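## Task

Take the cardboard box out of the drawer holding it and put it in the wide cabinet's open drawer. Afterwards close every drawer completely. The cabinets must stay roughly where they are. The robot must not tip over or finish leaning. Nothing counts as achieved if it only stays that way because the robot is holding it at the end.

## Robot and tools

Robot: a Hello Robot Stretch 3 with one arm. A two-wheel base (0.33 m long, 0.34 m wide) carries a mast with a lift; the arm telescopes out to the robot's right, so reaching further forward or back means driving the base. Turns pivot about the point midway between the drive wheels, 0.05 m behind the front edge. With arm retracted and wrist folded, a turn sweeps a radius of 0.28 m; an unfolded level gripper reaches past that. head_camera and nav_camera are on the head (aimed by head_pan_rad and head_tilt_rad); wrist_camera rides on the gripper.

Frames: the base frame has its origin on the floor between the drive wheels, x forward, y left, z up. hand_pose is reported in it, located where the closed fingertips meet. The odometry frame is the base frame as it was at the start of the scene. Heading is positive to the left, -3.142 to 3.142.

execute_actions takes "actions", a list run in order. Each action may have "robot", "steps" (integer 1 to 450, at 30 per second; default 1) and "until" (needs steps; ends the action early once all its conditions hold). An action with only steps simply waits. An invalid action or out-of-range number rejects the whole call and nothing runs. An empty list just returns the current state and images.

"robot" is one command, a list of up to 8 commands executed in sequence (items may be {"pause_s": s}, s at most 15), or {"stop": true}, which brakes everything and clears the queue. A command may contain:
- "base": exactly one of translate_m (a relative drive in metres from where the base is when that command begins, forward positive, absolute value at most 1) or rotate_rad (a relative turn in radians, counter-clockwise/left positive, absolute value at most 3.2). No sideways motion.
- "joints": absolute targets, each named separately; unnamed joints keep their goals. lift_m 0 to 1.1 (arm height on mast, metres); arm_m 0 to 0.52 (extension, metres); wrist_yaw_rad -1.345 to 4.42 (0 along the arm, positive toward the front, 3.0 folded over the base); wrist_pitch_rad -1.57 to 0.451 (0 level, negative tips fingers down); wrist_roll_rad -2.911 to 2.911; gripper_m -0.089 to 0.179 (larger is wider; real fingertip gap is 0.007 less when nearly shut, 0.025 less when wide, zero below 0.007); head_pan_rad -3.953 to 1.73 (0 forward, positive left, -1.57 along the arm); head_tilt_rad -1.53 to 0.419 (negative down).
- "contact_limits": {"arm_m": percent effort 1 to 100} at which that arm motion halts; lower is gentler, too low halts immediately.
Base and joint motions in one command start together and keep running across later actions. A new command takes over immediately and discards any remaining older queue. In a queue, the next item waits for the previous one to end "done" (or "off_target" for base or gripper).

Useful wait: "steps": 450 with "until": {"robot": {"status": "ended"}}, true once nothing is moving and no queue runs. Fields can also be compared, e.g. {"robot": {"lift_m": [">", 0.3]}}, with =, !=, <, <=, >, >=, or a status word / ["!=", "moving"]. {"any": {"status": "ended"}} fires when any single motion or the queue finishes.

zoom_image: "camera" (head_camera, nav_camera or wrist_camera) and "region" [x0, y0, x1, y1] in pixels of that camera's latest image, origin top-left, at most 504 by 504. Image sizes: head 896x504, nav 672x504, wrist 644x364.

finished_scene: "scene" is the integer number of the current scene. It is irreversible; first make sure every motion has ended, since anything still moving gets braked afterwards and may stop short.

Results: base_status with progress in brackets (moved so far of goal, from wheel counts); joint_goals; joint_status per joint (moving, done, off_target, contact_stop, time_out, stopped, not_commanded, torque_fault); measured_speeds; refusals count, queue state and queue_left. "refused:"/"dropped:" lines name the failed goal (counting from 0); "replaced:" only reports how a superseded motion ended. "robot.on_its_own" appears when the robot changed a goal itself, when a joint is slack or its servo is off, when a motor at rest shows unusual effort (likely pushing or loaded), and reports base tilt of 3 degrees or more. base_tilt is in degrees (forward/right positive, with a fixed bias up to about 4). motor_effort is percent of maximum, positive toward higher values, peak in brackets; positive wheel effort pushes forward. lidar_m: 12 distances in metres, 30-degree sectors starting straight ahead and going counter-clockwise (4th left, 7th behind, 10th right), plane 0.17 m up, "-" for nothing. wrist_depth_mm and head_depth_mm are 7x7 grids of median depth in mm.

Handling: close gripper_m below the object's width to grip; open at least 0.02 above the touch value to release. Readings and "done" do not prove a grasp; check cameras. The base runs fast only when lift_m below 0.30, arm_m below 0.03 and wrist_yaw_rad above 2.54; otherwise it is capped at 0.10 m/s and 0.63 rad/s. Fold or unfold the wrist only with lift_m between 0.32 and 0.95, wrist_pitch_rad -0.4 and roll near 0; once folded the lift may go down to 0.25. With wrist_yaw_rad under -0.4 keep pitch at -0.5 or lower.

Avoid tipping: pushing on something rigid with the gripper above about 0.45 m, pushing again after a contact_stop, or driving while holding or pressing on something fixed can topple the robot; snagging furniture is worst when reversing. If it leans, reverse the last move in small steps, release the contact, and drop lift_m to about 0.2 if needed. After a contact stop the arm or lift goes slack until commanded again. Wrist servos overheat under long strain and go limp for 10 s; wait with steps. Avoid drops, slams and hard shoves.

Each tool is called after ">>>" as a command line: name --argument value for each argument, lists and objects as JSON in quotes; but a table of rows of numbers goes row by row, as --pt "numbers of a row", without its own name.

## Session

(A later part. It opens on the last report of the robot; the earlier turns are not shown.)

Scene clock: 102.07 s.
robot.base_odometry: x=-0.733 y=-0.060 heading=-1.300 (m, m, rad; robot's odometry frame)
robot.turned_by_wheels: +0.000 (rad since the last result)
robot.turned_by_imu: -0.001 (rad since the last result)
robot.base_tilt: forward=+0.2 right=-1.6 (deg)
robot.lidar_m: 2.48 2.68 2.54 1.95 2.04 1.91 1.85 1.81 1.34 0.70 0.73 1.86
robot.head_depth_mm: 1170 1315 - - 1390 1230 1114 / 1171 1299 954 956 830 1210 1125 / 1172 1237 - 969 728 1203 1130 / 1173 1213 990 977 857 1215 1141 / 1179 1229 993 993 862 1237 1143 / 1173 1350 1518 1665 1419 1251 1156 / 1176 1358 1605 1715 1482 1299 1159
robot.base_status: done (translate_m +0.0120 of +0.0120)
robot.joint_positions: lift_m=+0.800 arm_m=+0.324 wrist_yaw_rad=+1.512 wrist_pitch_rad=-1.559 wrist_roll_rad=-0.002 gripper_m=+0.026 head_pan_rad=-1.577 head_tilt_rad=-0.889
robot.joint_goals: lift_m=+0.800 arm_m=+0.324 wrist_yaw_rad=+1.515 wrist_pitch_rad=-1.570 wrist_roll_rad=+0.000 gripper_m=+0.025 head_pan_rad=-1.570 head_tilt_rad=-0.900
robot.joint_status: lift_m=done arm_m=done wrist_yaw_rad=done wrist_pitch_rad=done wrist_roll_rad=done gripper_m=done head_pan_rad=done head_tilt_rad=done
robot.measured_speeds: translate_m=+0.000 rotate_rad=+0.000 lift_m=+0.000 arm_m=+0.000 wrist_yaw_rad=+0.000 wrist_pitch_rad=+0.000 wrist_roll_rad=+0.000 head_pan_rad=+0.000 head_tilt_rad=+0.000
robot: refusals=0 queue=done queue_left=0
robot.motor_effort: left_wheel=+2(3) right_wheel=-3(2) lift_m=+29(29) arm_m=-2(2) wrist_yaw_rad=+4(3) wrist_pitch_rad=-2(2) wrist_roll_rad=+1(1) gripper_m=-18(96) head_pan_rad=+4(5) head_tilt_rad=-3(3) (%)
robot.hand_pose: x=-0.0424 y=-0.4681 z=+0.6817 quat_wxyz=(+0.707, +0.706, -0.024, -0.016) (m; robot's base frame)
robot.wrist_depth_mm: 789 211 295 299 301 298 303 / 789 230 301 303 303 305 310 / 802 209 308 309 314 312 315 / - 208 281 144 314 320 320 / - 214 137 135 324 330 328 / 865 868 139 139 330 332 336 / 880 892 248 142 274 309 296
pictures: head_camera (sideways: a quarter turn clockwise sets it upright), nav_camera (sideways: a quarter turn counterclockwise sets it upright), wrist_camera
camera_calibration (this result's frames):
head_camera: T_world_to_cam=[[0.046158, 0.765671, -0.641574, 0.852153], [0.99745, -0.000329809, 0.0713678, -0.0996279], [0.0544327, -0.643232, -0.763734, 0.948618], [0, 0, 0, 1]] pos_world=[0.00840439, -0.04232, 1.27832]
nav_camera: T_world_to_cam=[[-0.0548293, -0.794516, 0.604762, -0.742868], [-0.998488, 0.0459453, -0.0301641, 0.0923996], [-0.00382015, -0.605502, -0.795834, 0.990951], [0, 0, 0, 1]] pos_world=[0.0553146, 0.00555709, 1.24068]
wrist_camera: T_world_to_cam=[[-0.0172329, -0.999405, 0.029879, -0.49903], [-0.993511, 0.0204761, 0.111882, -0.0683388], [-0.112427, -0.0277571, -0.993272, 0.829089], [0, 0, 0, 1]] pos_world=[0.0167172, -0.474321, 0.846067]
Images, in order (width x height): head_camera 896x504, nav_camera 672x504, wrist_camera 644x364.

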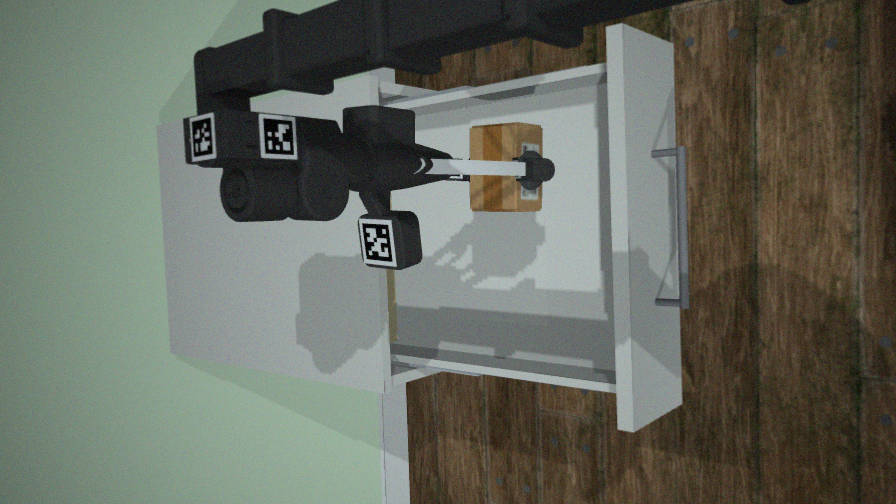

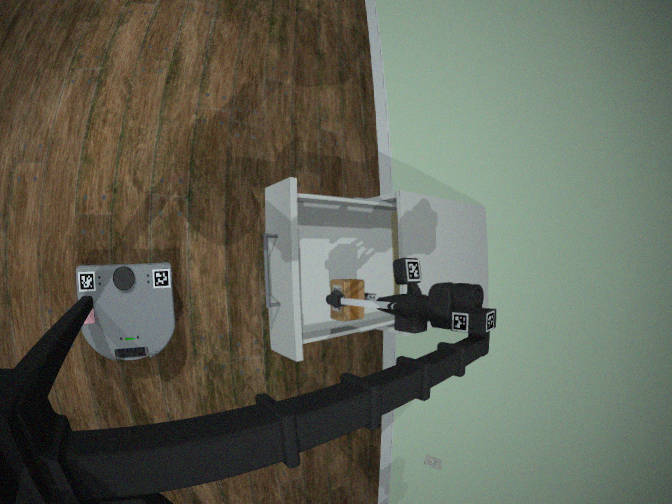

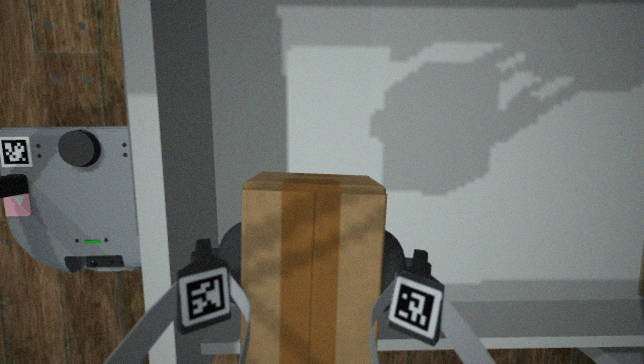

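>>> execute_actions --actions '[{"robot":{"base":{"translate_m":0.08},"joints":{"lift_m":0.82,"arm_m":0.06,"wrist_pitch_rad":-0.1,"wrist_yaw_rad":1.9}},"steps":200,"until":{"robot":{"arm_m":["<",0.09]}}},{"robot":{"joints":{"lift_m":0.38,"arm_m":0.06,"wrist_pitch_rad":-0.1,"wrist_yaw_rad":1.9,"head_tilt_rad":-1.0}},"steps":300,"until":{"robot":{"status":"ended"}}},{"robot":{"joints":{"arm_m":0.13}},"steps":300,"until":{"robot":{"status":"ended"}}}]'

Scene clock: 132.63 s.
robot.base_odometry: x=-0.712 y=-0.137 heading=-1.300 (m, m, rad; robot's odometry frame)
robot.turned_by_wheels: +0.000 (rad since the last result)
robot.turned_by_imu: -0.002 (rad since the last result)
robot.base_tilt: forward=+0.1 right=-1.6 (deg)
robot.lidar_m: 2.40 2.62 2.53 1.96 2.03 1.99 1.93 1.81 0.72 0.70 1.35 1.87
robot.head_depth_mm: 1227 1338 943 881 834 1211 1111 / 1176 1007 970 902 740 1215 - / 1181 1017 976 907 743 1204 1138 / 1180 1028 986 917 813 1202 1125 / 1209 1090 1003 1505 824 1238 1125 / 1235 1450 1710 1574 1394 1249 1107 / 1237 1441 1716 1585 1409 1258 1140
robot.base_status: done (translate_m +0.0800 of +0.0800)
robot.joint_positions: lift_m=+0.380 arm_m=+0.130 wrist_yaw_rad=+1.897 wrist_pitch_rad=-0.131 wrist_roll_rad=-0.002 gripper_m=+0.026 head_pan_rad=-1.577 head_tilt_rad=-0.988
robot.joint_goals: lift_m=+0.380 arm_m=+0.130 wrist_yaw_rad=+1.900 wrist_pitch_rad=-0.100 wrist_roll_rad=+0.000 gripper_m=+0.025 head_pan_rad=-1.570 head_tilt_rad=-1.000
robot.joint_status: lift_m=done arm_m=done wrist_yaw_rad=done wrist_pitch_rad=done wrist_roll_rad=done gripper_m=done head_pan_rad=done head_tilt_rad=done
robot.measured_speeds: translate_m=+0.000 rotate_rad=+0.000 lift_m=+0.000 arm_m=+0.000 wrist_yaw_rad=+0.000 wrist_pitch_rad=+0.000 wrist_roll_rad=+0.000 head_pan_rad=+0.000 head_tilt_rad=+0.000
robot: refusals=0 queue=done queue_left=0
robot.motor_effort: left_wheel=+2(6) right_wheel=-2(5) lift_m=+15(29) arm_m=+3(4) wrist_yaw_rad=+4(4) wrist_pitch_rad=+9(8) wrist_roll_rad=+1(1) gripper_m=-18(18) head_pan_rad=+4(2) head_tilt_rad=-4(11) (%)
robot.hand_pose: x=+0.2163 y=-0.1943 z=+0.4617 quat_wxyz=(+0.450, +0.600, -0.373, +0.547) (m; robot's base frame)
robot.wrist_depth_mm: - - - - - - - / - - - - - - - / - - - - - - - / - - - 145 - - - / - - 136 136 - - - / 891 891 139 139 934 - - / 702 720 661 143 735 762 783
pictures: head_camera (sideways: a quarter turn clockwise sets it upright), nav_camera (sideways: a quarter turn counterclockwise sets it upright), wrist_camera
camera_calibration (this result's frames):
head_camera: T_world_to_cam=[[0.0464487, 0.825253, -0.56285, 0.749584], [0.997408, -0.00731434, 0.0715858, -0.0999022], [0.0549595, -0.564716, -0.823453, 1.02626], [0, 0, 0, 1]] pos_world=[0.0084233, -0.0397809, 1.27413]
nav_camera: T_world_to_cam=[[-0.0550948, -0.850325, 0.523366, -0.636825], [-0.998476, 0.0486407, -0.026082, 0.0870815], [-0.0032787, -0.524005, -0.851709, 1.06358], [0, 0, 0, 1]] pos_world=[0.0553502, 0.01158, 1.24143]
wrist_camera: T_world_to_cam=[[0.298673, -0.953222, 0.0464979, -0.281345], [-0.226636, -0.118171, -0.966784, 0.512864], [0.927055, 0.278214, -0.251329, 0.13928], [0, 0, 0, 1]] pos_world=[0.0711435, -0.246328, 0.543916]
Images, in order (width x height): head_camera 896x504, nav_camera 672x504, wrist_camera 644x364.

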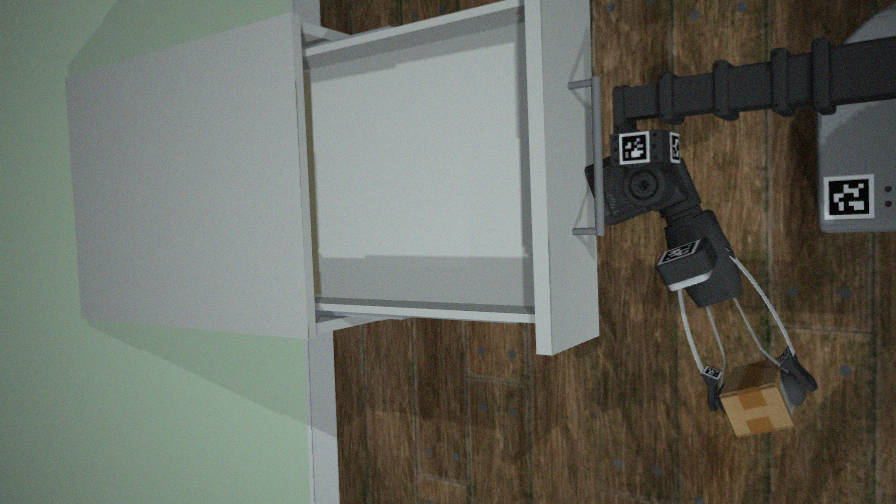

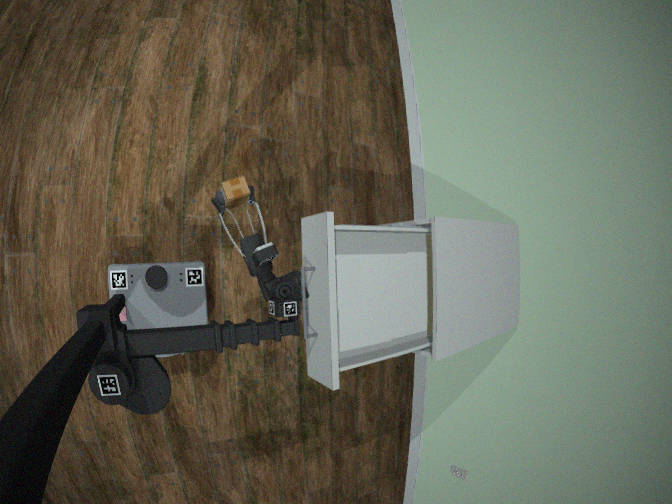

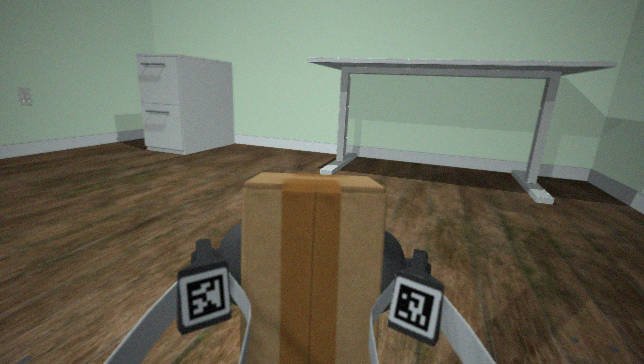

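>>> execute_actions --actions '[{"robot":{"joints":{"lift_m":0.388,"arm_m":0.44,"head_tilt_rad":-0.8},"contact_limits":{"arm_m":25}},"steps":300,"until":{"robot":{"status":"ended"}}}]'

Scene clock: 142.47 s.
robot.base_odometry: x=-0.712 y=-0.137 heading=-1.300 (m, m, rad; robot's odometry frame)
robot.turned_by_wheels: +0.000 (rad since the last result)
robot.turned_by_imu: -0.001 (rad since the last result)
robot.base_tilt: forward=+0.1 right=-1.5 (deg)
robot.lidar_m: 2.40 2.63 2.54 1.95 2.04 2.00 1.93 1.81 0.72 0.70 1.35 1.87
robot.head_depth_mm: 1142 1286 1425 953 1425 1302 1152 / 1134 1266 1083 930 1121 1304 1159 / 1137 1268 1101 930 1212 1299 1159 / 1138 1276 1113 952 1068 1307 1173 / 1137 1305 1428 993 1512 1315 1174 / 1139 1301 1502 1735 1556 1312 1187 / 1147 1310 1495 1722 1582 1348 1187
robot.base_status: done (translate_m +0.0800 of +0.0800)
robot.joint_positions: lift_m=+0.388 arm_m=+0.440 wrist_yaw_rad=+1.897 wrist_pitch_rad=-0.131 wrist_roll_rad=-0.002 gripper_m=+0.026 head_pan_rad=-1.577 head_tilt_rad=-0.804
robot.joint_goals: lift_m=+0.388 arm_m=+0.440 wrist_yaw_rad=+1.900 wrist_pitch_rad=-0.100 wrist_roll_rad=+0.000 gripper_m=+0.025 head_pan_rad=-1.570 head_tilt_rad=-0.800
robot.joint_status: lift_m=done arm_m=done wrist_yaw_rad=done wrist_pitch_rad=done wrist_roll_rad=done gripper_m=done head_pan_rad=done head_tilt_rad=done
robot.measured_speeds: translate_m=+0.000 rotate_rad=+0.000 lift_m=+0.000 arm_m=+0.000 wrist_yaw_rad=+0.000 wrist_pitch_rad=+0.000 wrist_roll_rad=+0.000 head_pan_rad=+0.000 head_tilt_rad=+0.000
robot: refusals=0 queue=done queue_left=0
robot.motor_effort: left_wheel=+2(3) right_wheel=-2(2) lift_m=+29(32) arm_m=+2(4) wrist_yaw_rad=+3(3) wrist_pitch_rad=+10(10) wrist_roll_rad=+1(1) gripper_m=-18(18) head_pan_rad=+3(3) head_tilt_rad=+2(13) (%)
robot.contact_limits: arm_m 25 (drawing in: default 21, maximum 34; extending or still: default 28, maximum 46)
robot.hand_pose: x=+0.2163 y=-0.5043 z=+0.4688 quat_wxyz=(+0.450, +0.600, -0.373, +0.547) (m; robot's base frame)
robot.wrist_depth_mm: - - - - - - - / - - - - - - - / - - - - - - - / - - - 145 - - - / - - 137 136 - - - / 889 913 139 139 956 - - / 724 739 674 141 728 778 822
pictures: head_camera (sideways: a quarter turn clockwise sets it upright), nav_camera (sideways: a quarter turn counterclockwise sets it upright), wrist_camera
camera_calibration (this result's frames):
head_camera: T_world_to_cam=[[0.0457476, 0.708177, -0.704551, 0.934219], [0.997486, 0.00582027, 0.0706185, -0.0986605], [0.0541111, -0.706011, -0.706131, 0.873709], [0, 0, 0, 1]] pos_world=[0.00839691, -0.0441706, 1.28213]
nav_camera: T_world_to_cam=[[-0.0544346, -0.740057, 0.670337, -0.828313], [-0.998509, 0.0431425, -0.033454, 0.0966863], [-0.00416218, -0.671159, -0.741302, 0.920044], [0, 0, 0, 1]] pos_world=[0.0552827, 0.000325282, 1.24051]
wrist_camera: T_world_to_cam=[[0.298662, -0.953226, 0.0464921, -0.577211], [-0.226398, -0.118091, -0.96685, 0.48321], [0.927116, 0.278235, -0.251078, 0.227211], [0, 0, 0, 1]] pos_world=[0.0711373, -0.556368, 0.551075]
Images, in order (width x height): head_camera 896x504, nav_camera 672x504, wrist_camera 644x364.

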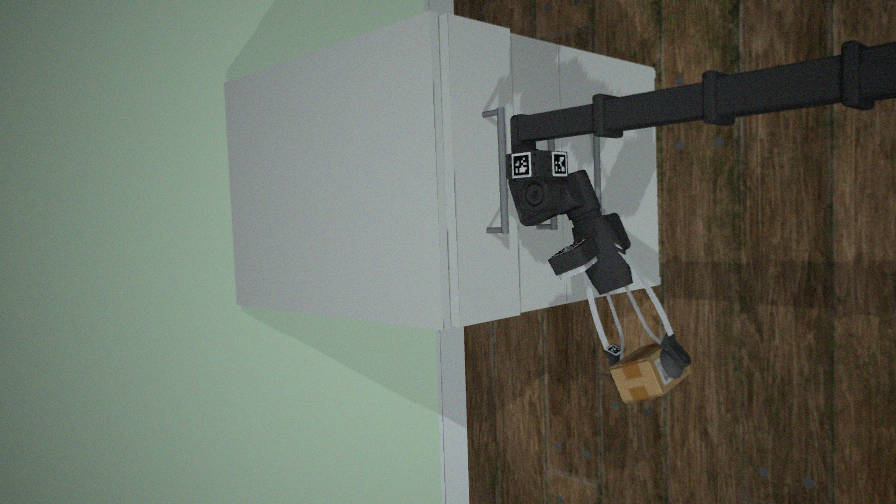

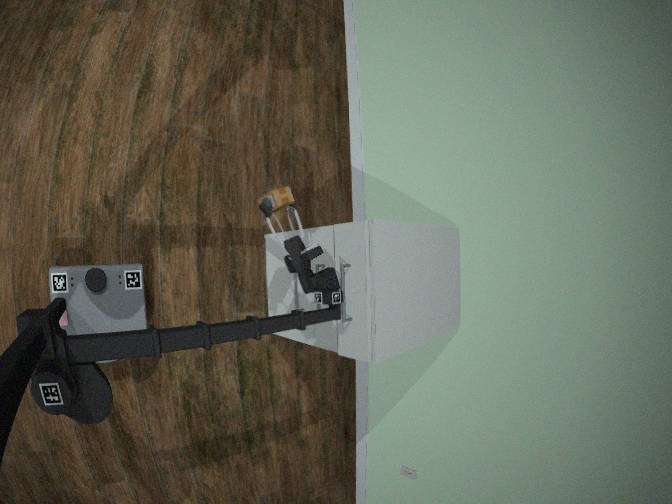

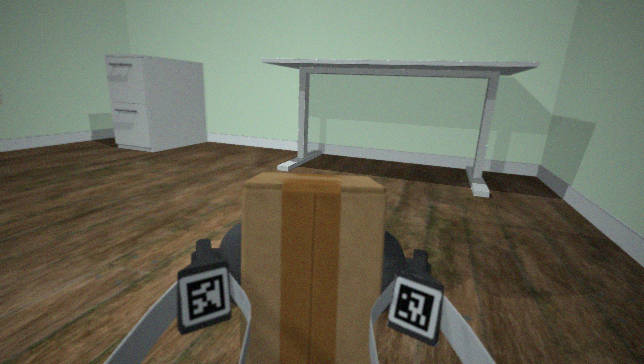

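Nearly shut; push gently the rest of the way.

>>> execute_actions --actions '[{"robot":{"joints":{"arm_m":0.49},"contact_limits":{"arm_m":12}},"steps":150,"until":{"robot":{"status":"ended"}}}]'

>>> zoom_image --camera "head_camera" --region '[400, 0, 700, 350]'

Scene clock: 146.03 s.
robot.base_odometry: x=-0.712 y=-0.137 heading=-1.300 (m, m, rad; robot's odometry frame)
robot.turned_by_wheels: +0.000 (rad since the last result)
robot.turned_by_imu: -0.001 (rad since the last result)
robot.base_tilt: forward=+0.2 right=-1.5 (deg)
robot.lidar_m: 2.40 2.62 2.53 1.95 2.04 2.00 1.93 1.81 0.72 0.70 1.35 1.87
robot.head_depth_mm: 1139 1289 1419 958 1431 1300 1156 / 1135 1265 1084 946 1131 1298 1147 / 1140 1271 1106 950 1166 1299 1162 / 1141 1279 1111 957 1207 1303 1161 / 1145 1291 1428 1629 1504 1327 1172 / 1145 1301 1505 1726 1554 1325 1188 / 1147 1298 1501 1722 1553 1355 1189
robot.base_status: done (translate_m +0.0800 of +0.0800)
robot.joint_positions: lift_m=+0.388 arm_m=+0.473 wrist_yaw_rad=+1.891 wrist_pitch_rad=-0.131 wrist_roll_rad=-0.002 gripper_m=+0.026 head_pan_rad=-1.577 head_tilt_rad=-0.802
robot.joint_goals: lift_m=+0.388 arm_m=+0.473 wrist_yaw_rad=+1.900 wrist_pitch_rad=-0.100 wrist_roll_rad=+0.000 gripper_m=+0.025 head_pan_rad=-1.570 head_tilt_rad=-0.800
robot.joint_status: lift_m=done arm_m=contact_stop wrist_yaw_rad=done wrist_pitch_rad=done wrist_roll_rad=done gripper_m=done head_pan_rad=done head_tilt_rad=done
robot.measured_speeds: translate_m=+0.000 rotate_rad=+0.003 lift_m=+0.000 arm_m=-0.003 wrist_yaw_rad=+0.020 wrist_pitch_rad=+0.000 wrist_roll_rad=+0.000 head_pan_rad=+0.000 head_tilt_rad=+0.000
robot: refusals=0 queue=dropped queue_left=0
robot.on_its_own: arm_m is slack since a contact_stop, until your next command for it (your +0.490 is given up)
robot.motor_effort: left_wheel=+2(2) right_wheel=-3(2) lift_m=+28(29) arm_m=+5(12) wrist_yaw_rad=+8(9) wrist_pitch_rad=+9(9) wrist_roll_rad=+1(1) gripper_m=-18(18) head_pan_rad=+3(3) head_tilt_rad=+2(2) (%)
robot.contact_limits: arm_m 12 (drawing in: default 21, maximum 34; extending or still: default 28, maximum 46)
robot.hand_pose: x=+0.2168 y=-0.5390 z=+0.4689 quat_wxyz=(+0.451, +0.599, -0.375, +0.545) (m; robot's base frame)
robot.wrist_depth_mm: - - - - - - - / - - - - - - - / - - - - - - - / - - - 145 - - - / - - 137 136 - - - / 885 935 138 139 978 994 - / 724 726 679 142 740 786 777
pictures: head_camera (sideways: a quarter turn clockwise sets it upright), nav_camera (sideways: a quarter turn counterclockwise sets it upright), wrist_camera
camera_calibration (this result's frames):
head_camera: T_world_to_cam=[[0.045689, 0.707315, -0.70542, 0.935352], [0.997486, 0.00598225, 0.070604, -0.0986417], [0.0541593, -0.706873, -0.705264, 0.872581], [0, 0, 0, 1]] pos_world=[0.0084001, -0.0441947, 1.28218]
nav_camera: T_world_to_cam=[[-0.0543738, -0.739238, 0.671246, -0.829497], [-0.998512, 0.0430261, -0.0334996, 0.0967458], [-0.00411693, -0.672069, -0.740477, 0.918971], [0, 0, 0, 1]] pos_world=[0.0552822, 0.00025362, 1.24051]
wrist_camera: T_world_to_cam=[[0.292394, -0.955171, 0.0464077, -0.610079], [-0.227207, -0.116527, -0.96685, 0.480265], [0.928915, 0.272157, -0.251094, 0.232723], [0, 0, 0, 1]] pos_world=[0.0713233, -0.590103, 0.551092]
Images, in order (width x height): head_camera 896x504, nav_camera 672x504, wrist_camera 644x364.

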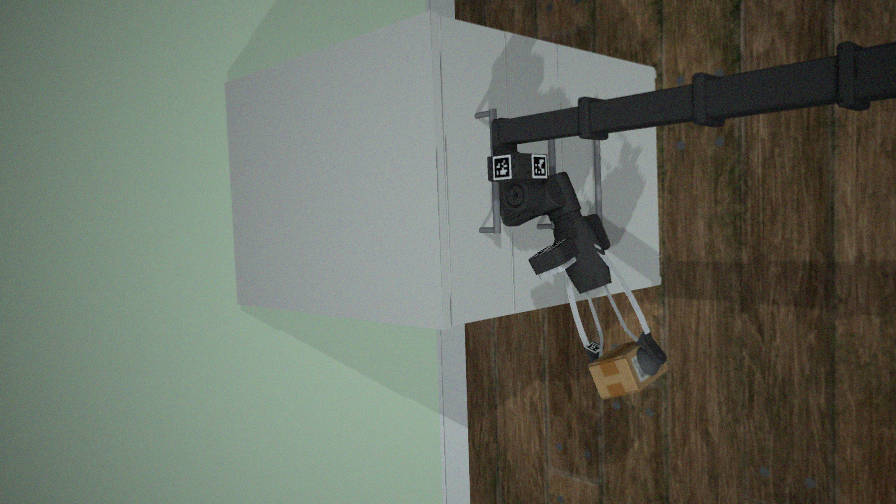

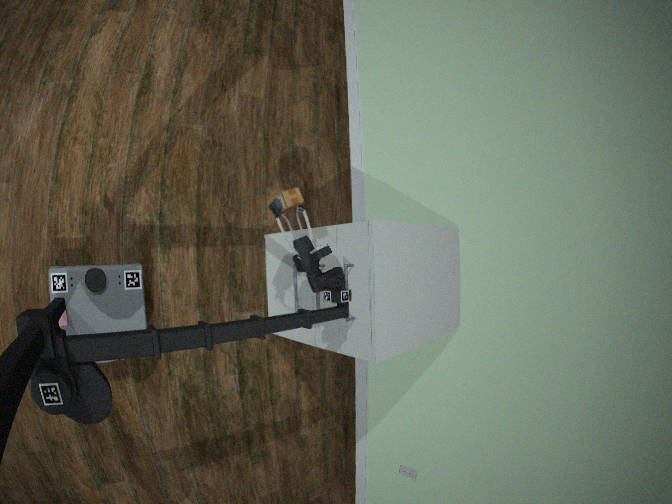

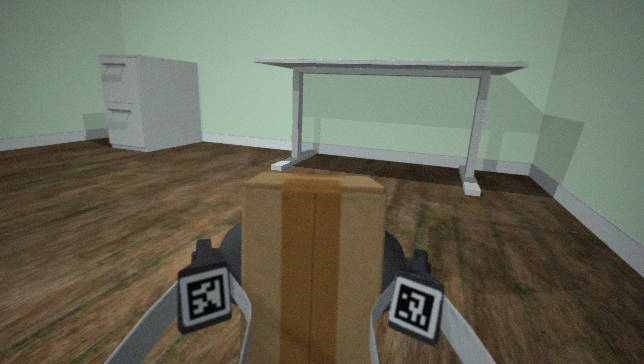

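Region (400, 0, 700, 350) of head_camera's 896x504 image, scaled by 1.440, with more detail than that image has; it fills the left 432 columns of this view, and the rest is white.

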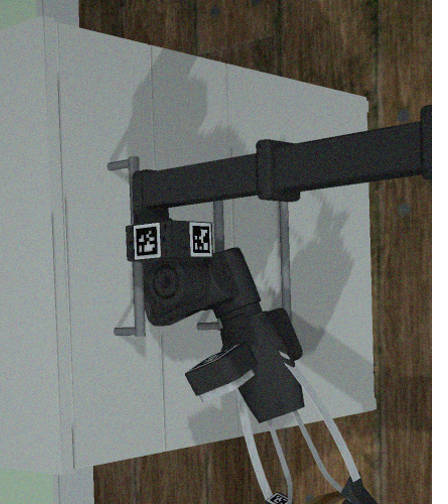

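>>> execute_actions --actions '[{"robot":{"joints":{"arm_m":0.0,"wrist_pitch_rad":-0.4}},"steps":150,"until":{"robot":{"arm_m":["<",0.36]}}},{"robot":{"joints":{"arm_m":0.0,"wrist_pitch_rad":-0.4,"wrist_yaw_rad":2.62,"lift_m":0.29}},"steps":150,"until":{"robot":{"arm_m":["<",0.2]}}},{"robot":{"base":{"rotate_rad":1.87},"joints":{"head_pan_rad":0,"head_tilt_rad":-0.5}},"steps":250,"until":{"robot":{"status":"ended"}}}]'

Scene clock: 174.07 s.
robot.base_odometry: x=-0.712 y=-0.137 heading=+0.570 (m, m, rad; robot's odometry frame)
robot.turned_by_wheels: +1.870 (rad since the last result)
robot.turned_by_imu: +1.889 (rad since the last result)
robot.base_tilt: forward=+0.2 right=-1.5 (deg)
robot.lidar_m: 1.96 2.19 1.93 1.94 1.45 0.70 0.70 1.54 2.50 2.39 2.63 1.96
robot.head_depth_mm: 2045 1821 1561 2038 1994 1589 1337 / 2121 1898 1607 2118 2017 1607 1344 / 2164 2211 1669 2188 2044 1613 1353 / 2228 2284 1735 2299 2075 1639 1352 / 2281 2404 1805 2874 2083 1633 1370 / 2387 2567 2816 2861 2100 1661 1372 / 2452 2673 2897 2895 2146 1684 1377
robot.base_status: done (rotate_rad +1.8699 of +1.8700)
robot.joint_positions: lift_m=+0.290 arm_m=+0.000 wrist_yaw_rad=+2.617 wrist_pitch_rad=-0.419 wrist_roll_rad=-0.002 gripper_m=+0.026 head_pan_rad=-0.007 head_tilt_rad=-0.507
robot.joint_goals: lift_m=+0.290 arm_m=+0.000 wrist_yaw_rad=+2.620 wrist_pitch_rad=-0.400 wrist_roll_rad=+0.000 gripper_m=+0.025 head_pan_rad=+0.000 head_tilt_rad=-0.500
robot.joint_status: lift_m=done arm_m=done wrist_yaw_rad=done wrist_pitch_rad=done wrist_roll_rad=done gripper_m=done head_pan_rad=done head_tilt_rad=done
robot.measured_speeds: translate_m=+0.000 rotate_rad=+0.000 lift_m=+0.000 arm_m=+0.000 wrist_yaw_rad=+0.000 wrist_pitch_rad=+0.000 wrist_roll_rad=+0.000 head_pan_rad=+0.000 head_tilt_rad=+0.000
robot: refusals=0 queue=done queue_left=0
robot.motor_effort: left_wheel=-1(7) right_wheel=+3(10) lift_m=+15(30) arm_m=-2(3) wrist_yaw_rad=+2(6) wrist_pitch_rad=+6(10) wrist_roll_rad=+1(1) gripper_m=-16(18) head_pan_rad=+4(35) head_tilt_rad=+3(18) (%)
robot.hand_pose: x=+0.0910 y=+0.0486 z=+0.3028 quat_wxyz=(+0.322, +0.705, -0.037, +0.631) (m; robot's base frame)
robot.wrist_depth_mm: - - - - - - - / - - - - - - - / 971 995 - - - - - / 733 756 760 144 806 797 854 / 601 606 137 136 636 661 658 / 502 515 138 139 533 549 549 / 446 452 141 141 445 462 471
pictures: head_camera (sideways: a quarter turn clockwise sets it upright), nav_camera (sideways: a quarter turn counterclockwise sets it upright), wrist_camera
camera_calibration (this result's frames):
head_camera: T_world_to_cam=[[-0.471042, 0.0447922, -0.880973, 1.16736], [-0.0249731, 0.997632, 0.0640763, -0.0839324], [0.881757, 0.0521832, -0.468808, 0.55992], [0, 0, 0, 1]] pos_world=[0.054066, 0.00222659, 1.29629]
nav_camera: T_world_to_cam=[[0.511525, -0.053571, 0.857597, -1.07585], [-0.0327208, -0.998545, -0.0428588, 0.103054], [0.858645, -0.00613796, -0.512533, 0.617193], [0, 0, 0, 1]] pos_world=[0.0237478, 0.0490577, 1.2434]
wrist_camera: T_world_to_cam=[[0.859911, -0.507888, 0.0510112, -0.079125], [-0.225014, -0.46687, -0.85522, 0.34258], [0.458172, 0.723935, -0.515748, 0.248972], [0, 0, 0, 1]] pos_world=[0.0310538, -0.0604859, 0.425425]
Images, in order (width x height): head_camera 896x504, nav_camera 672x504, wrist_camera 644x364.

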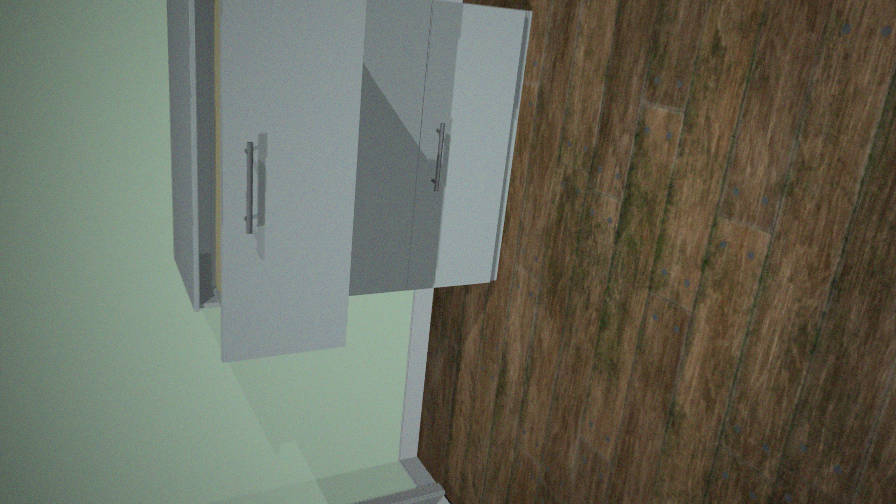

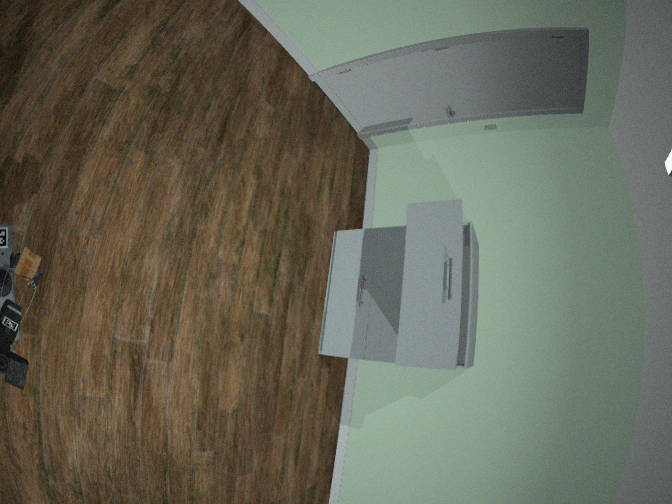

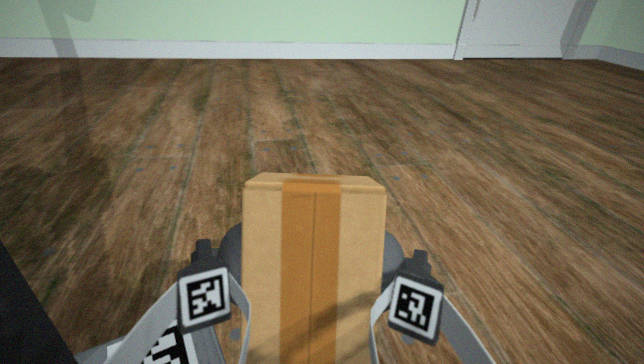

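>>> execute_actions --actions '[{"robot":{"base":{"translate_m":1.0},"joints":{"head_pan_rad":-1.4,"head_tilt_rad":-0.6}},"steps":150,"until":{"robot":{"translate_m":[">=",0.335]}}},{"robot":{"base":{"translate_m":0.99}},"steps":300,"until":{"robot":{"status":"ended"}}},{"robot":{"base":{"rotate_rad":1.225},"joints":{"lift_m":1.1}},"steps":250,"until":{"robot":{"base_status":["!=","moving"]}}},{"robot":{"joints":{"lift_m":1.1,"wrist_yaw_rad":1.57,"wrist_pitch_rad":-0.3}},"steps":250,"until":{"robot":{"status":"ended"}}}]'

Scene clock: 193.40 s.
robot.base_odometry: x=+0.406 y=+0.579 heading=+1.795 (m, m, rad; robot's odometry frame)
robot.turned_by_wheels: +1.225 (rad since the last result)
robot.turned_by_imu: +1.240 (rad since the last result)
robot.base_tilt: forward=+0.1 right=-1.6 (deg)
robot.lidar_m: 1.50 1.57 2.10 1.97 2.01 2.90 2.53 1.76 0.73 0.70 0.72 1.58
robot.head_depth_mm: 981 1038 745 - - 502 575 / 993 1047 748 713 - - 1186 / 1010 1061 759 725 - - 1219 / 1027 1086 775 727 - - 1228 / 1044 1101 790 - - - 1239 / 1065 1133 - - - - 1261 / 1074 1151 - - - - 1278
robot.base_status: done (rotate_rad +1.2249 of +1.2250)
robot.joint_positions: lift_m=+1.100 arm_m=+0.000 wrist_yaw_rad=+1.574 wrist_pitch_rad=-0.330 wrist_roll_rad=-0.002 gripper_m=+0.026 head_pan_rad=-1.393 head_tilt_rad=-0.593
robot.joint_goals: lift_m=+1.100 arm_m=+0.000 wrist_yaw_rad=+1.570 wrist_pitch_rad=-0.300 wrist_roll_rad=+0.000 gripper_m=+0.025 head_pan_rad=-1.400 head_tilt_rad=-0.600
robot.joint_status: lift_m=done arm_m=done wrist_yaw_rad=done wrist_pitch_rad=done wrist_roll_rad=done gripper_m=done head_pan_rad=done head_tilt_rad=done
robot.measured_speeds: translate_m=+0.000 rotate_rad=+0.000 lift_m=+0.000 arm_m=+0.000 wrist_yaw_rad=+0.000 wrist_pitch_rad=+0.000 wrist_roll_rad=+0.000 head_pan_rad=+0.000 head_tilt_rad=+0.000
robot: refusals=0 queue=done queue_left=0
robot.motor_effort: left_wheel=-2(7) right_wheel=+3(9) lift_m=+30(31) arm_m=-2(2) wrist_yaw_rad=-2(3) wrist_pitch_rad=+9(11) wrist_roll_rad=+1(1) gripper_m=-18(17) head_pan_rad=-2(36) head_tilt_rad=-1(6) (%)
robot.hand_pose: x=+0.2133 y=-0.1449 z=+1.1325 quat_wxyz=(+0.575, +0.575, -0.410, +0.412) (m; robot's base frame)
robot.wrist_depth_mm: - - - - - - - / - - - - - - - / - - - - - - - / - - - 145 - - - / - - 137 136 - 462 - / - - 139 139 509 377 483 / - - - 142 - 352 299
pictures: head_camera (sideways: a quarter turn clockwise sets it upright), nav_camera (sideways: a quarter turn counterclockwise sets it upright), wrist_camera
camera_calibration (this result's frames):
head_camera: T_world_to_cam=[[-0.0556344, 0.544409, -0.836973, 1.10745], [0.97707, 0.202234, 0.0665959, -0.0933178], [0.20552, -0.814077, -0.543177, 0.660808], [0, 0, 0, 1]] pos_world=[0.0169813, -0.0460836, 1.29205]
nav_camera: T_world_to_cam=[[0.0540573, -0.583679, 0.810183, -1.01124], [-0.988203, -0.147705, -0.0404755, 0.105775], [0.143293, -0.798437, -0.584778, 0.715549], [0, 0, 0, 1]] pos_world=[0.0566591, -0.00329578, 1.24201]
wrist_camera: T_world_to_cam=[[-0.0106332, -0.998692, 0.0500104, -0.209149], [-0.43782, -0.0403145, -0.898158, 1.14521], [0.899, -0.0314459, -0.436819, 0.46811], [0, 0, 0, 1]] pos_world=[0.0783419, -0.147987, 1.24352]
Images, in order (width x height): head_camera 896x504, nav_camera 672x504, wrist_camera 644x364.

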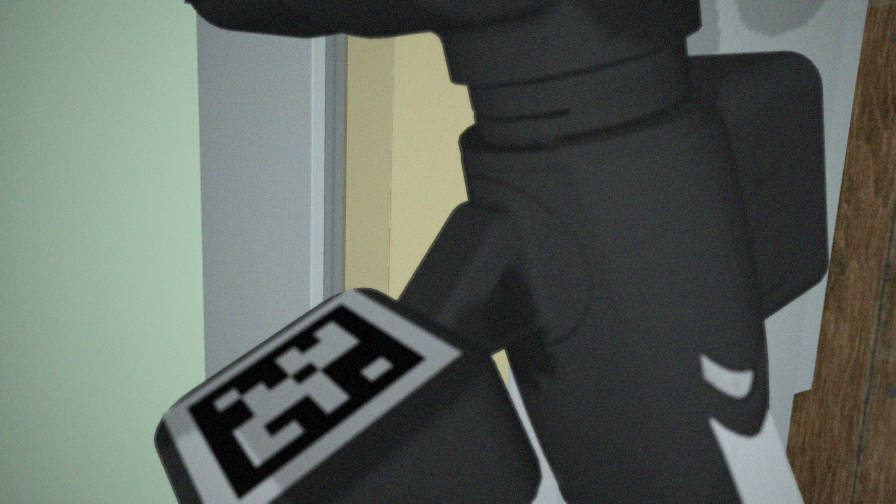

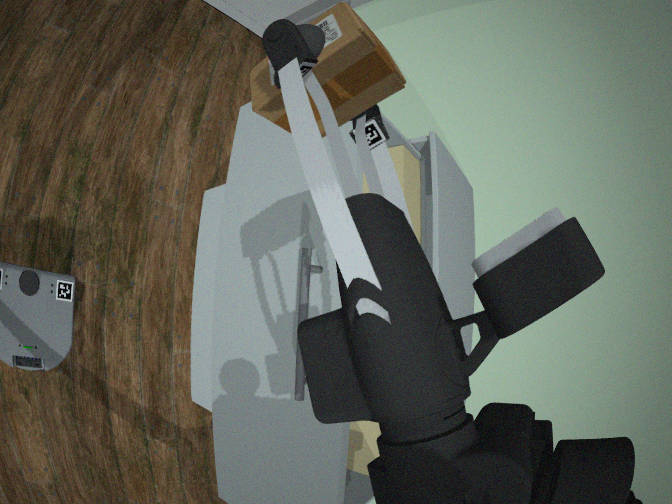

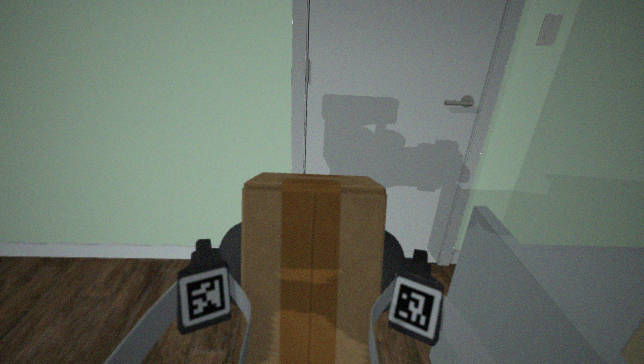

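>>> execute_actions --actions '[{"robot":{"joints":{"arm_m":0.36}},"steps":250,"until":{"robot":{"status":"ended"}}}]'

Scene clock: 199.57 s.
robot.base_odometry: x=+0.406 y=+0.579 heading=+1.795 (m, m, rad; robot's odometry frame)
robot.turned_by_wheels: +0.000 (rad since the last result)
robot.turned_by_imu: -0.001 (rad since the last result)
robot.base_tilt: forward=+0.1 right=-1.5 (deg)
robot.lidar_m: 1.50 1.58 2.11 1.96 2.01 2.91 2.53 1.76 0.73 0.70 0.72 1.58
robot.head_depth_mm: - 895 730 711 430 487 570 / 996 - 742 729 444 500 588 / 991 1075 757 745 443 513 1198 / 1031 1099 774 759 448 529 1215 / 1043 1108 754 775 467 544 1243 / 1062 1124 500 793 480 563 1261 / 1077 1178 815 799 493 581 1276
robot.base_status: done (rotate_rad +1.2249 of +1.2250)
robot.joint_positions: lift_m=+1.100 arm_m=+0.360 wrist_yaw_rad=+1.571 wrist_pitch_rad=-0.330 wrist_roll_rad=-0.002 gripper_m=+0.026 head_pan_rad=-1.393 head_tilt_rad=-0.593
robot.joint_goals: lift_m=+1.100 arm_m=+0.360 wrist_yaw_rad=+1.570 wrist_pitch_rad=-0.300 wrist_roll_rad=+0.000 gripper_m=+0.025 head_pan_rad=-1.400 head_tilt_rad=-0.600
robot.joint_status: lift_m=done arm_m=done wrist_yaw_rad=done wrist_pitch_rad=done wrist_roll_rad=done gripper_m=done head_pan_rad=done head_tilt_rad=done
robot.measured_speeds: translate_m=+0.000 rotate_rad=+0.000 lift_m=+0.000 arm_m=+0.000 wrist_yaw_rad=+0.000 wrist_pitch_rad=+0.000 wrist_roll_rad=+0.000 head_pan_rad=+0.000 head_tilt_rad=+0.000
robot: refusals=0 queue=done queue_left=0
robot.motor_effort: left_wheel=-1(1) right_wheel=+3(3) lift_m=+29(29) arm_m=+2(3) wrist_yaw_rad=-1(3) wrist_pitch_rad=+9(9) wrist_roll_rad=+1(1) gripper_m=-18(17) head_pan_rad=-2(4) head_tilt_rad=-1(2) (%)
robot.hand_pose: x=+0.2133 y=-0.5047 z=+1.1325 quat_wxyz=(+0.576, +0.575, -0.410, +0.412) (m; robot's base frame)
robot.wrist_depth_mm: - - - - - - 812 / - - - - - - 806 / - - - - - - 778 / - - - 145 - - 770 / - - 136 136 - 383 374 / - - 139 140 387 369 300 / - - 324 142 507 333 250
pictures: head_camera (sideways: a quarter turn clockwise sets it upright), nav_camera (sideways: a quarter turn counterclockwise sets it upright), wrist_camera
camera_calibration (this result's frames):
head_camera: T_world_to_cam=[[-0.0555441, 0.544418, -0.836973, 1.10745], [0.977104, 0.202072, 0.0665959, -0.093318], [0.205385, -0.814111, -0.543176, 0.660809], [0, 0, 0, 1]] pos_world=[0.0169736, -0.0460854, 1.29205]
nav_camera: T_world_to_cam=[[0.0539605, -0.583688, 0.810183, -1.01124], [-0.988227, -0.147541, -0.0404755, 0.105775], [0.14316, -0.798461, -0.584778, 0.71555], [0, 0, 0, 1]] pos_world=[0.0566586, -0.00330418, 1.24201]
wrist_camera: T_world_to_cam=[[-0.0127214, -0.998668, 0.0500105, -0.568008], [-0.437903, -0.0393991, -0.898158, 1.13119], [0.898932, -0.0333255, -0.436819, 0.455861], [0, 0, 0, 1]] pos_world=[0.0783363, -0.507491, 1.24352]
Images, in order (width x height): head_camera 896x504, nav_camera 672x504, wrist_camera 644x364.

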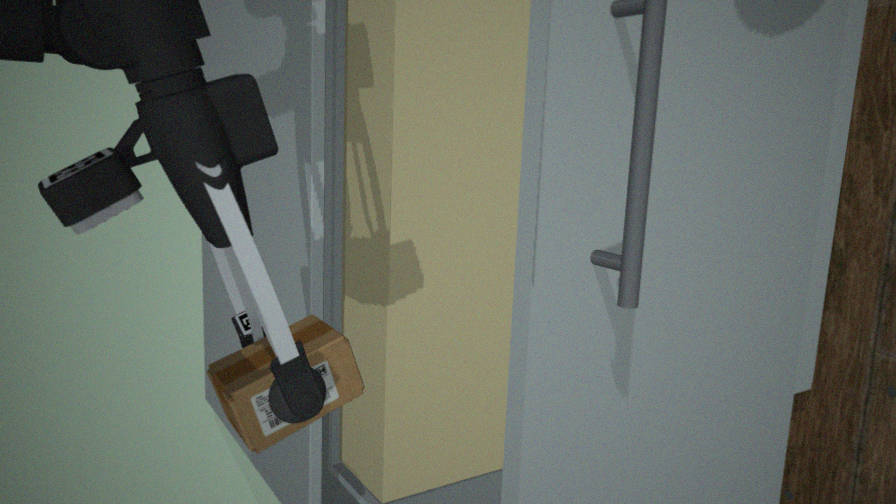

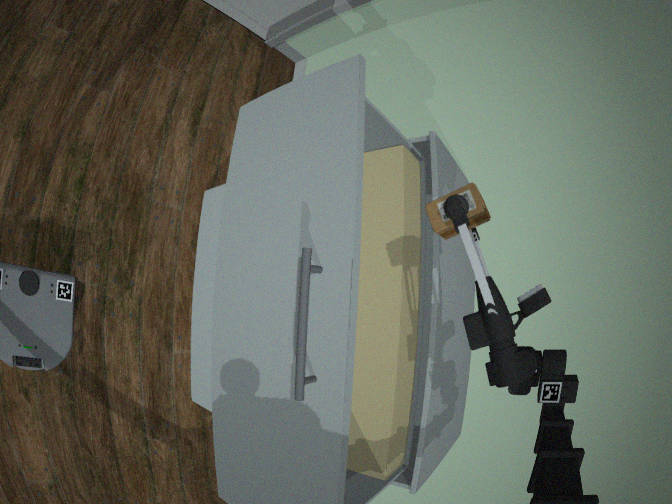

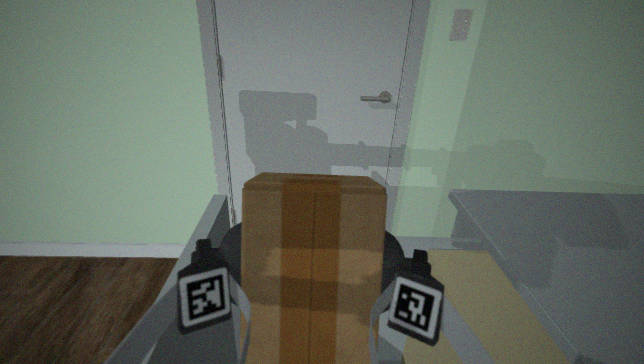

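>>> execute_actions --actions '[{"robot":{"joints":{"arm_m":0.37,"wrist_pitch_rad":-1.57,"head_pan_rad":-1.62,"head_tilt_rad":-0.5}},"steps":250,"until":{"robot":{"wrist_pitch_rad":["<",-1.2]}}},{"robot":{"joints":{"arm_m":0.37,"wrist_pitch_rad":-1.57,"lift_m":0.93}},"steps":250,"until":{"robot":{"status":"ended"}}}]'

Scene clock: 206.00 s.
robot.base_odometry: x=+0.406 y=+0.579 heading=+1.795 (m, m, rad; robot's odometry frame)
robot.turned_by_wheels: +0.000 (rad since the last result)
robot.turned_by_imu: -0.001 (rad since the last result)
robot.base_tilt: forward=+0.2 right=-1.5 (deg)
robot.lidar_m: 1.50 1.57 2.10 1.96 2.02 2.90 2.53 1.76 0.73 0.70 0.72 1.58
robot.head_depth_mm: 1023 1104 893 - 438 468 533 / 1023 1101 994 732 755 459 530 / 1015 1097 1020 - 434 455 526 / 1014 1091 920 725 437 453 524 / 1013 1084 906 733 753 450 519 / 1002 1087 922 729 751 443 517 / 998 1078 944 725 749 452 514
robot.base_status: done (rotate_rad +1.2249 of +1.2250)
robot.joint_positions: lift_m=+0.930 arm_m=+0.370 wrist_yaw_rad=+1.571 wrist_pitch_rad=-1.557 wrist_roll_rad=-0.002 gripper_m=+0.026 head_pan_rad=-1.613 head_tilt_rad=-0.507
robot.joint_goals: lift_m=+0.930 arm_m=+0.370 wrist_yaw_rad=+1.570 wrist_pitch_rad=-1.570 wrist_roll_rad=+0.000 gripper_m=+0.025 head_pan_rad=-1.620 head_tilt_rad=-0.500
robot.joint_status: lift_m=done arm_m=done wrist_yaw_rad=done wrist_pitch_rad=done wrist_roll_rad=done gripper_m=done head_pan_rad=done head_tilt_rad=done
robot.measured_speeds: translate_m=+0.000 rotate_rad=+0.000 lift_m=+0.000 arm_m=+0.000 wrist_yaw_rad=+0.000 wrist_pitch_rad=+0.000 wrist_roll_rad=+0.000 head_pan_rad=+0.000 head_tilt_rad=+0.000
robot: refusals=0 queue=done queue_left=0
robot.motor_effort: left_wheel=-2(1) right_wheel=+3(3) lift_m=+15(29) arm_m=+1(3) wrist_yaw_rad=+0(0) wrist_pitch_rad=-3(11) wrist_roll_rad=+1(1) gripper_m=-18(18) head_pan_rad=-4(18) head_tilt_rad=+3(10) (%)
robot.hand_pose: x=-0.0419 y=-0.5150 z=+0.8126 quat_wxyz=(+0.707, +0.707, -0.004, +0.005) (m; robot's base frame)
robot.wrist_depth_mm: 157 218 240 242 243 242 188 / 157 219 244 247 249 249 187 / 157 220 250 250 254 255 187 / 158 222 254 143 260 256 185 / 160 225 137 136 261 266 183 / 160 211 138 139 266 270 185 / 161 211 271 142 275 253 183
pictures: head_camera (sideways: a quarter turn clockwise sets it upright), nav_camera (sideways: a quarter turn counterclockwise sets it upright), wrist_camera
camera_calibration (this result's frames):
head_camera: T_world_to_cam=[[0.0613061, 0.469898, -0.880589, 1.16361], [0.997893, -0.0100641, 0.0641023, -0.0902057], [0.0212592, -0.882663, -0.469525, 0.566102], [0, 0, 0, 1]] pos_world=[0.0066441, -0.04801, 1.29625]
nav_camera: T_world_to_cam=[[-0.0714977, -0.510029, 0.85718, -1.07175], [-0.996783, 0.0677372, -0.0428378, 0.108907], [-0.0362145, -0.857486, -0.513232, 0.62356], [0, 0, 0, 1]] pos_world=[0.054511, -0.0193089, 1.24338]
wrist_camera: T_world_to_cam=[[0.0424688, -0.998648, 0.0299645, -0.546917], [-0.993187, -0.0389411, 0.109828, -0.110428], [-0.108513, -0.0344246, -0.993499, 0.954705], [0, 0, 0, 1]] pos_world=[0.0171487, -0.517612, 0.977015]
Images, in order (width x height): head_camera 896x504, nav_camera 672x504, wrist_camera 644x364.

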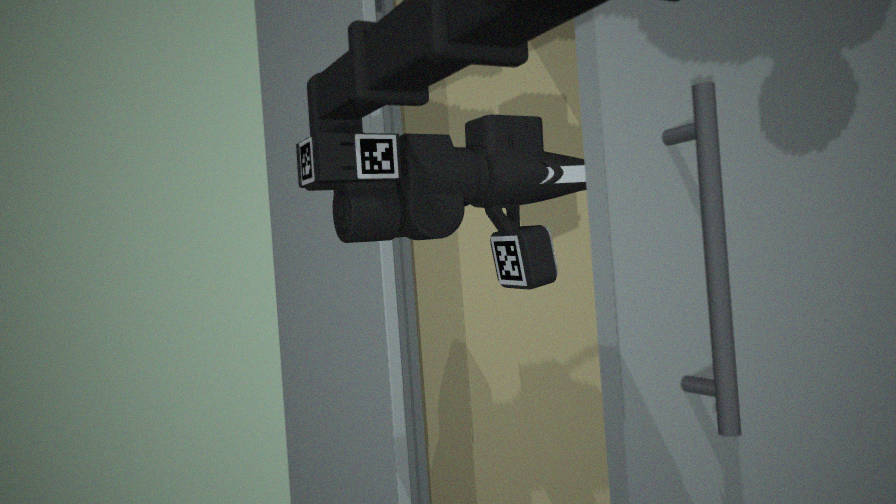

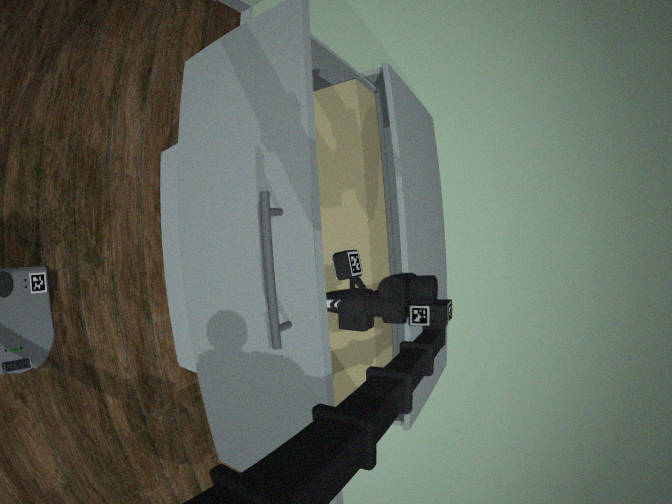

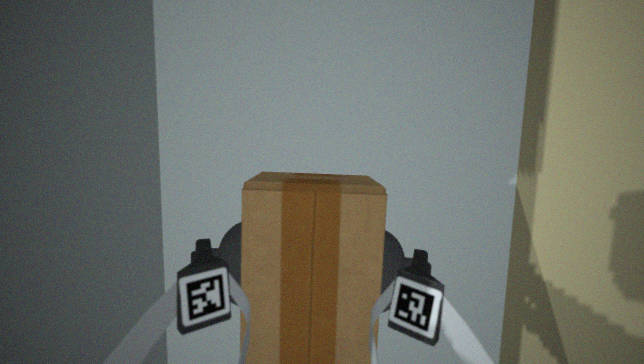

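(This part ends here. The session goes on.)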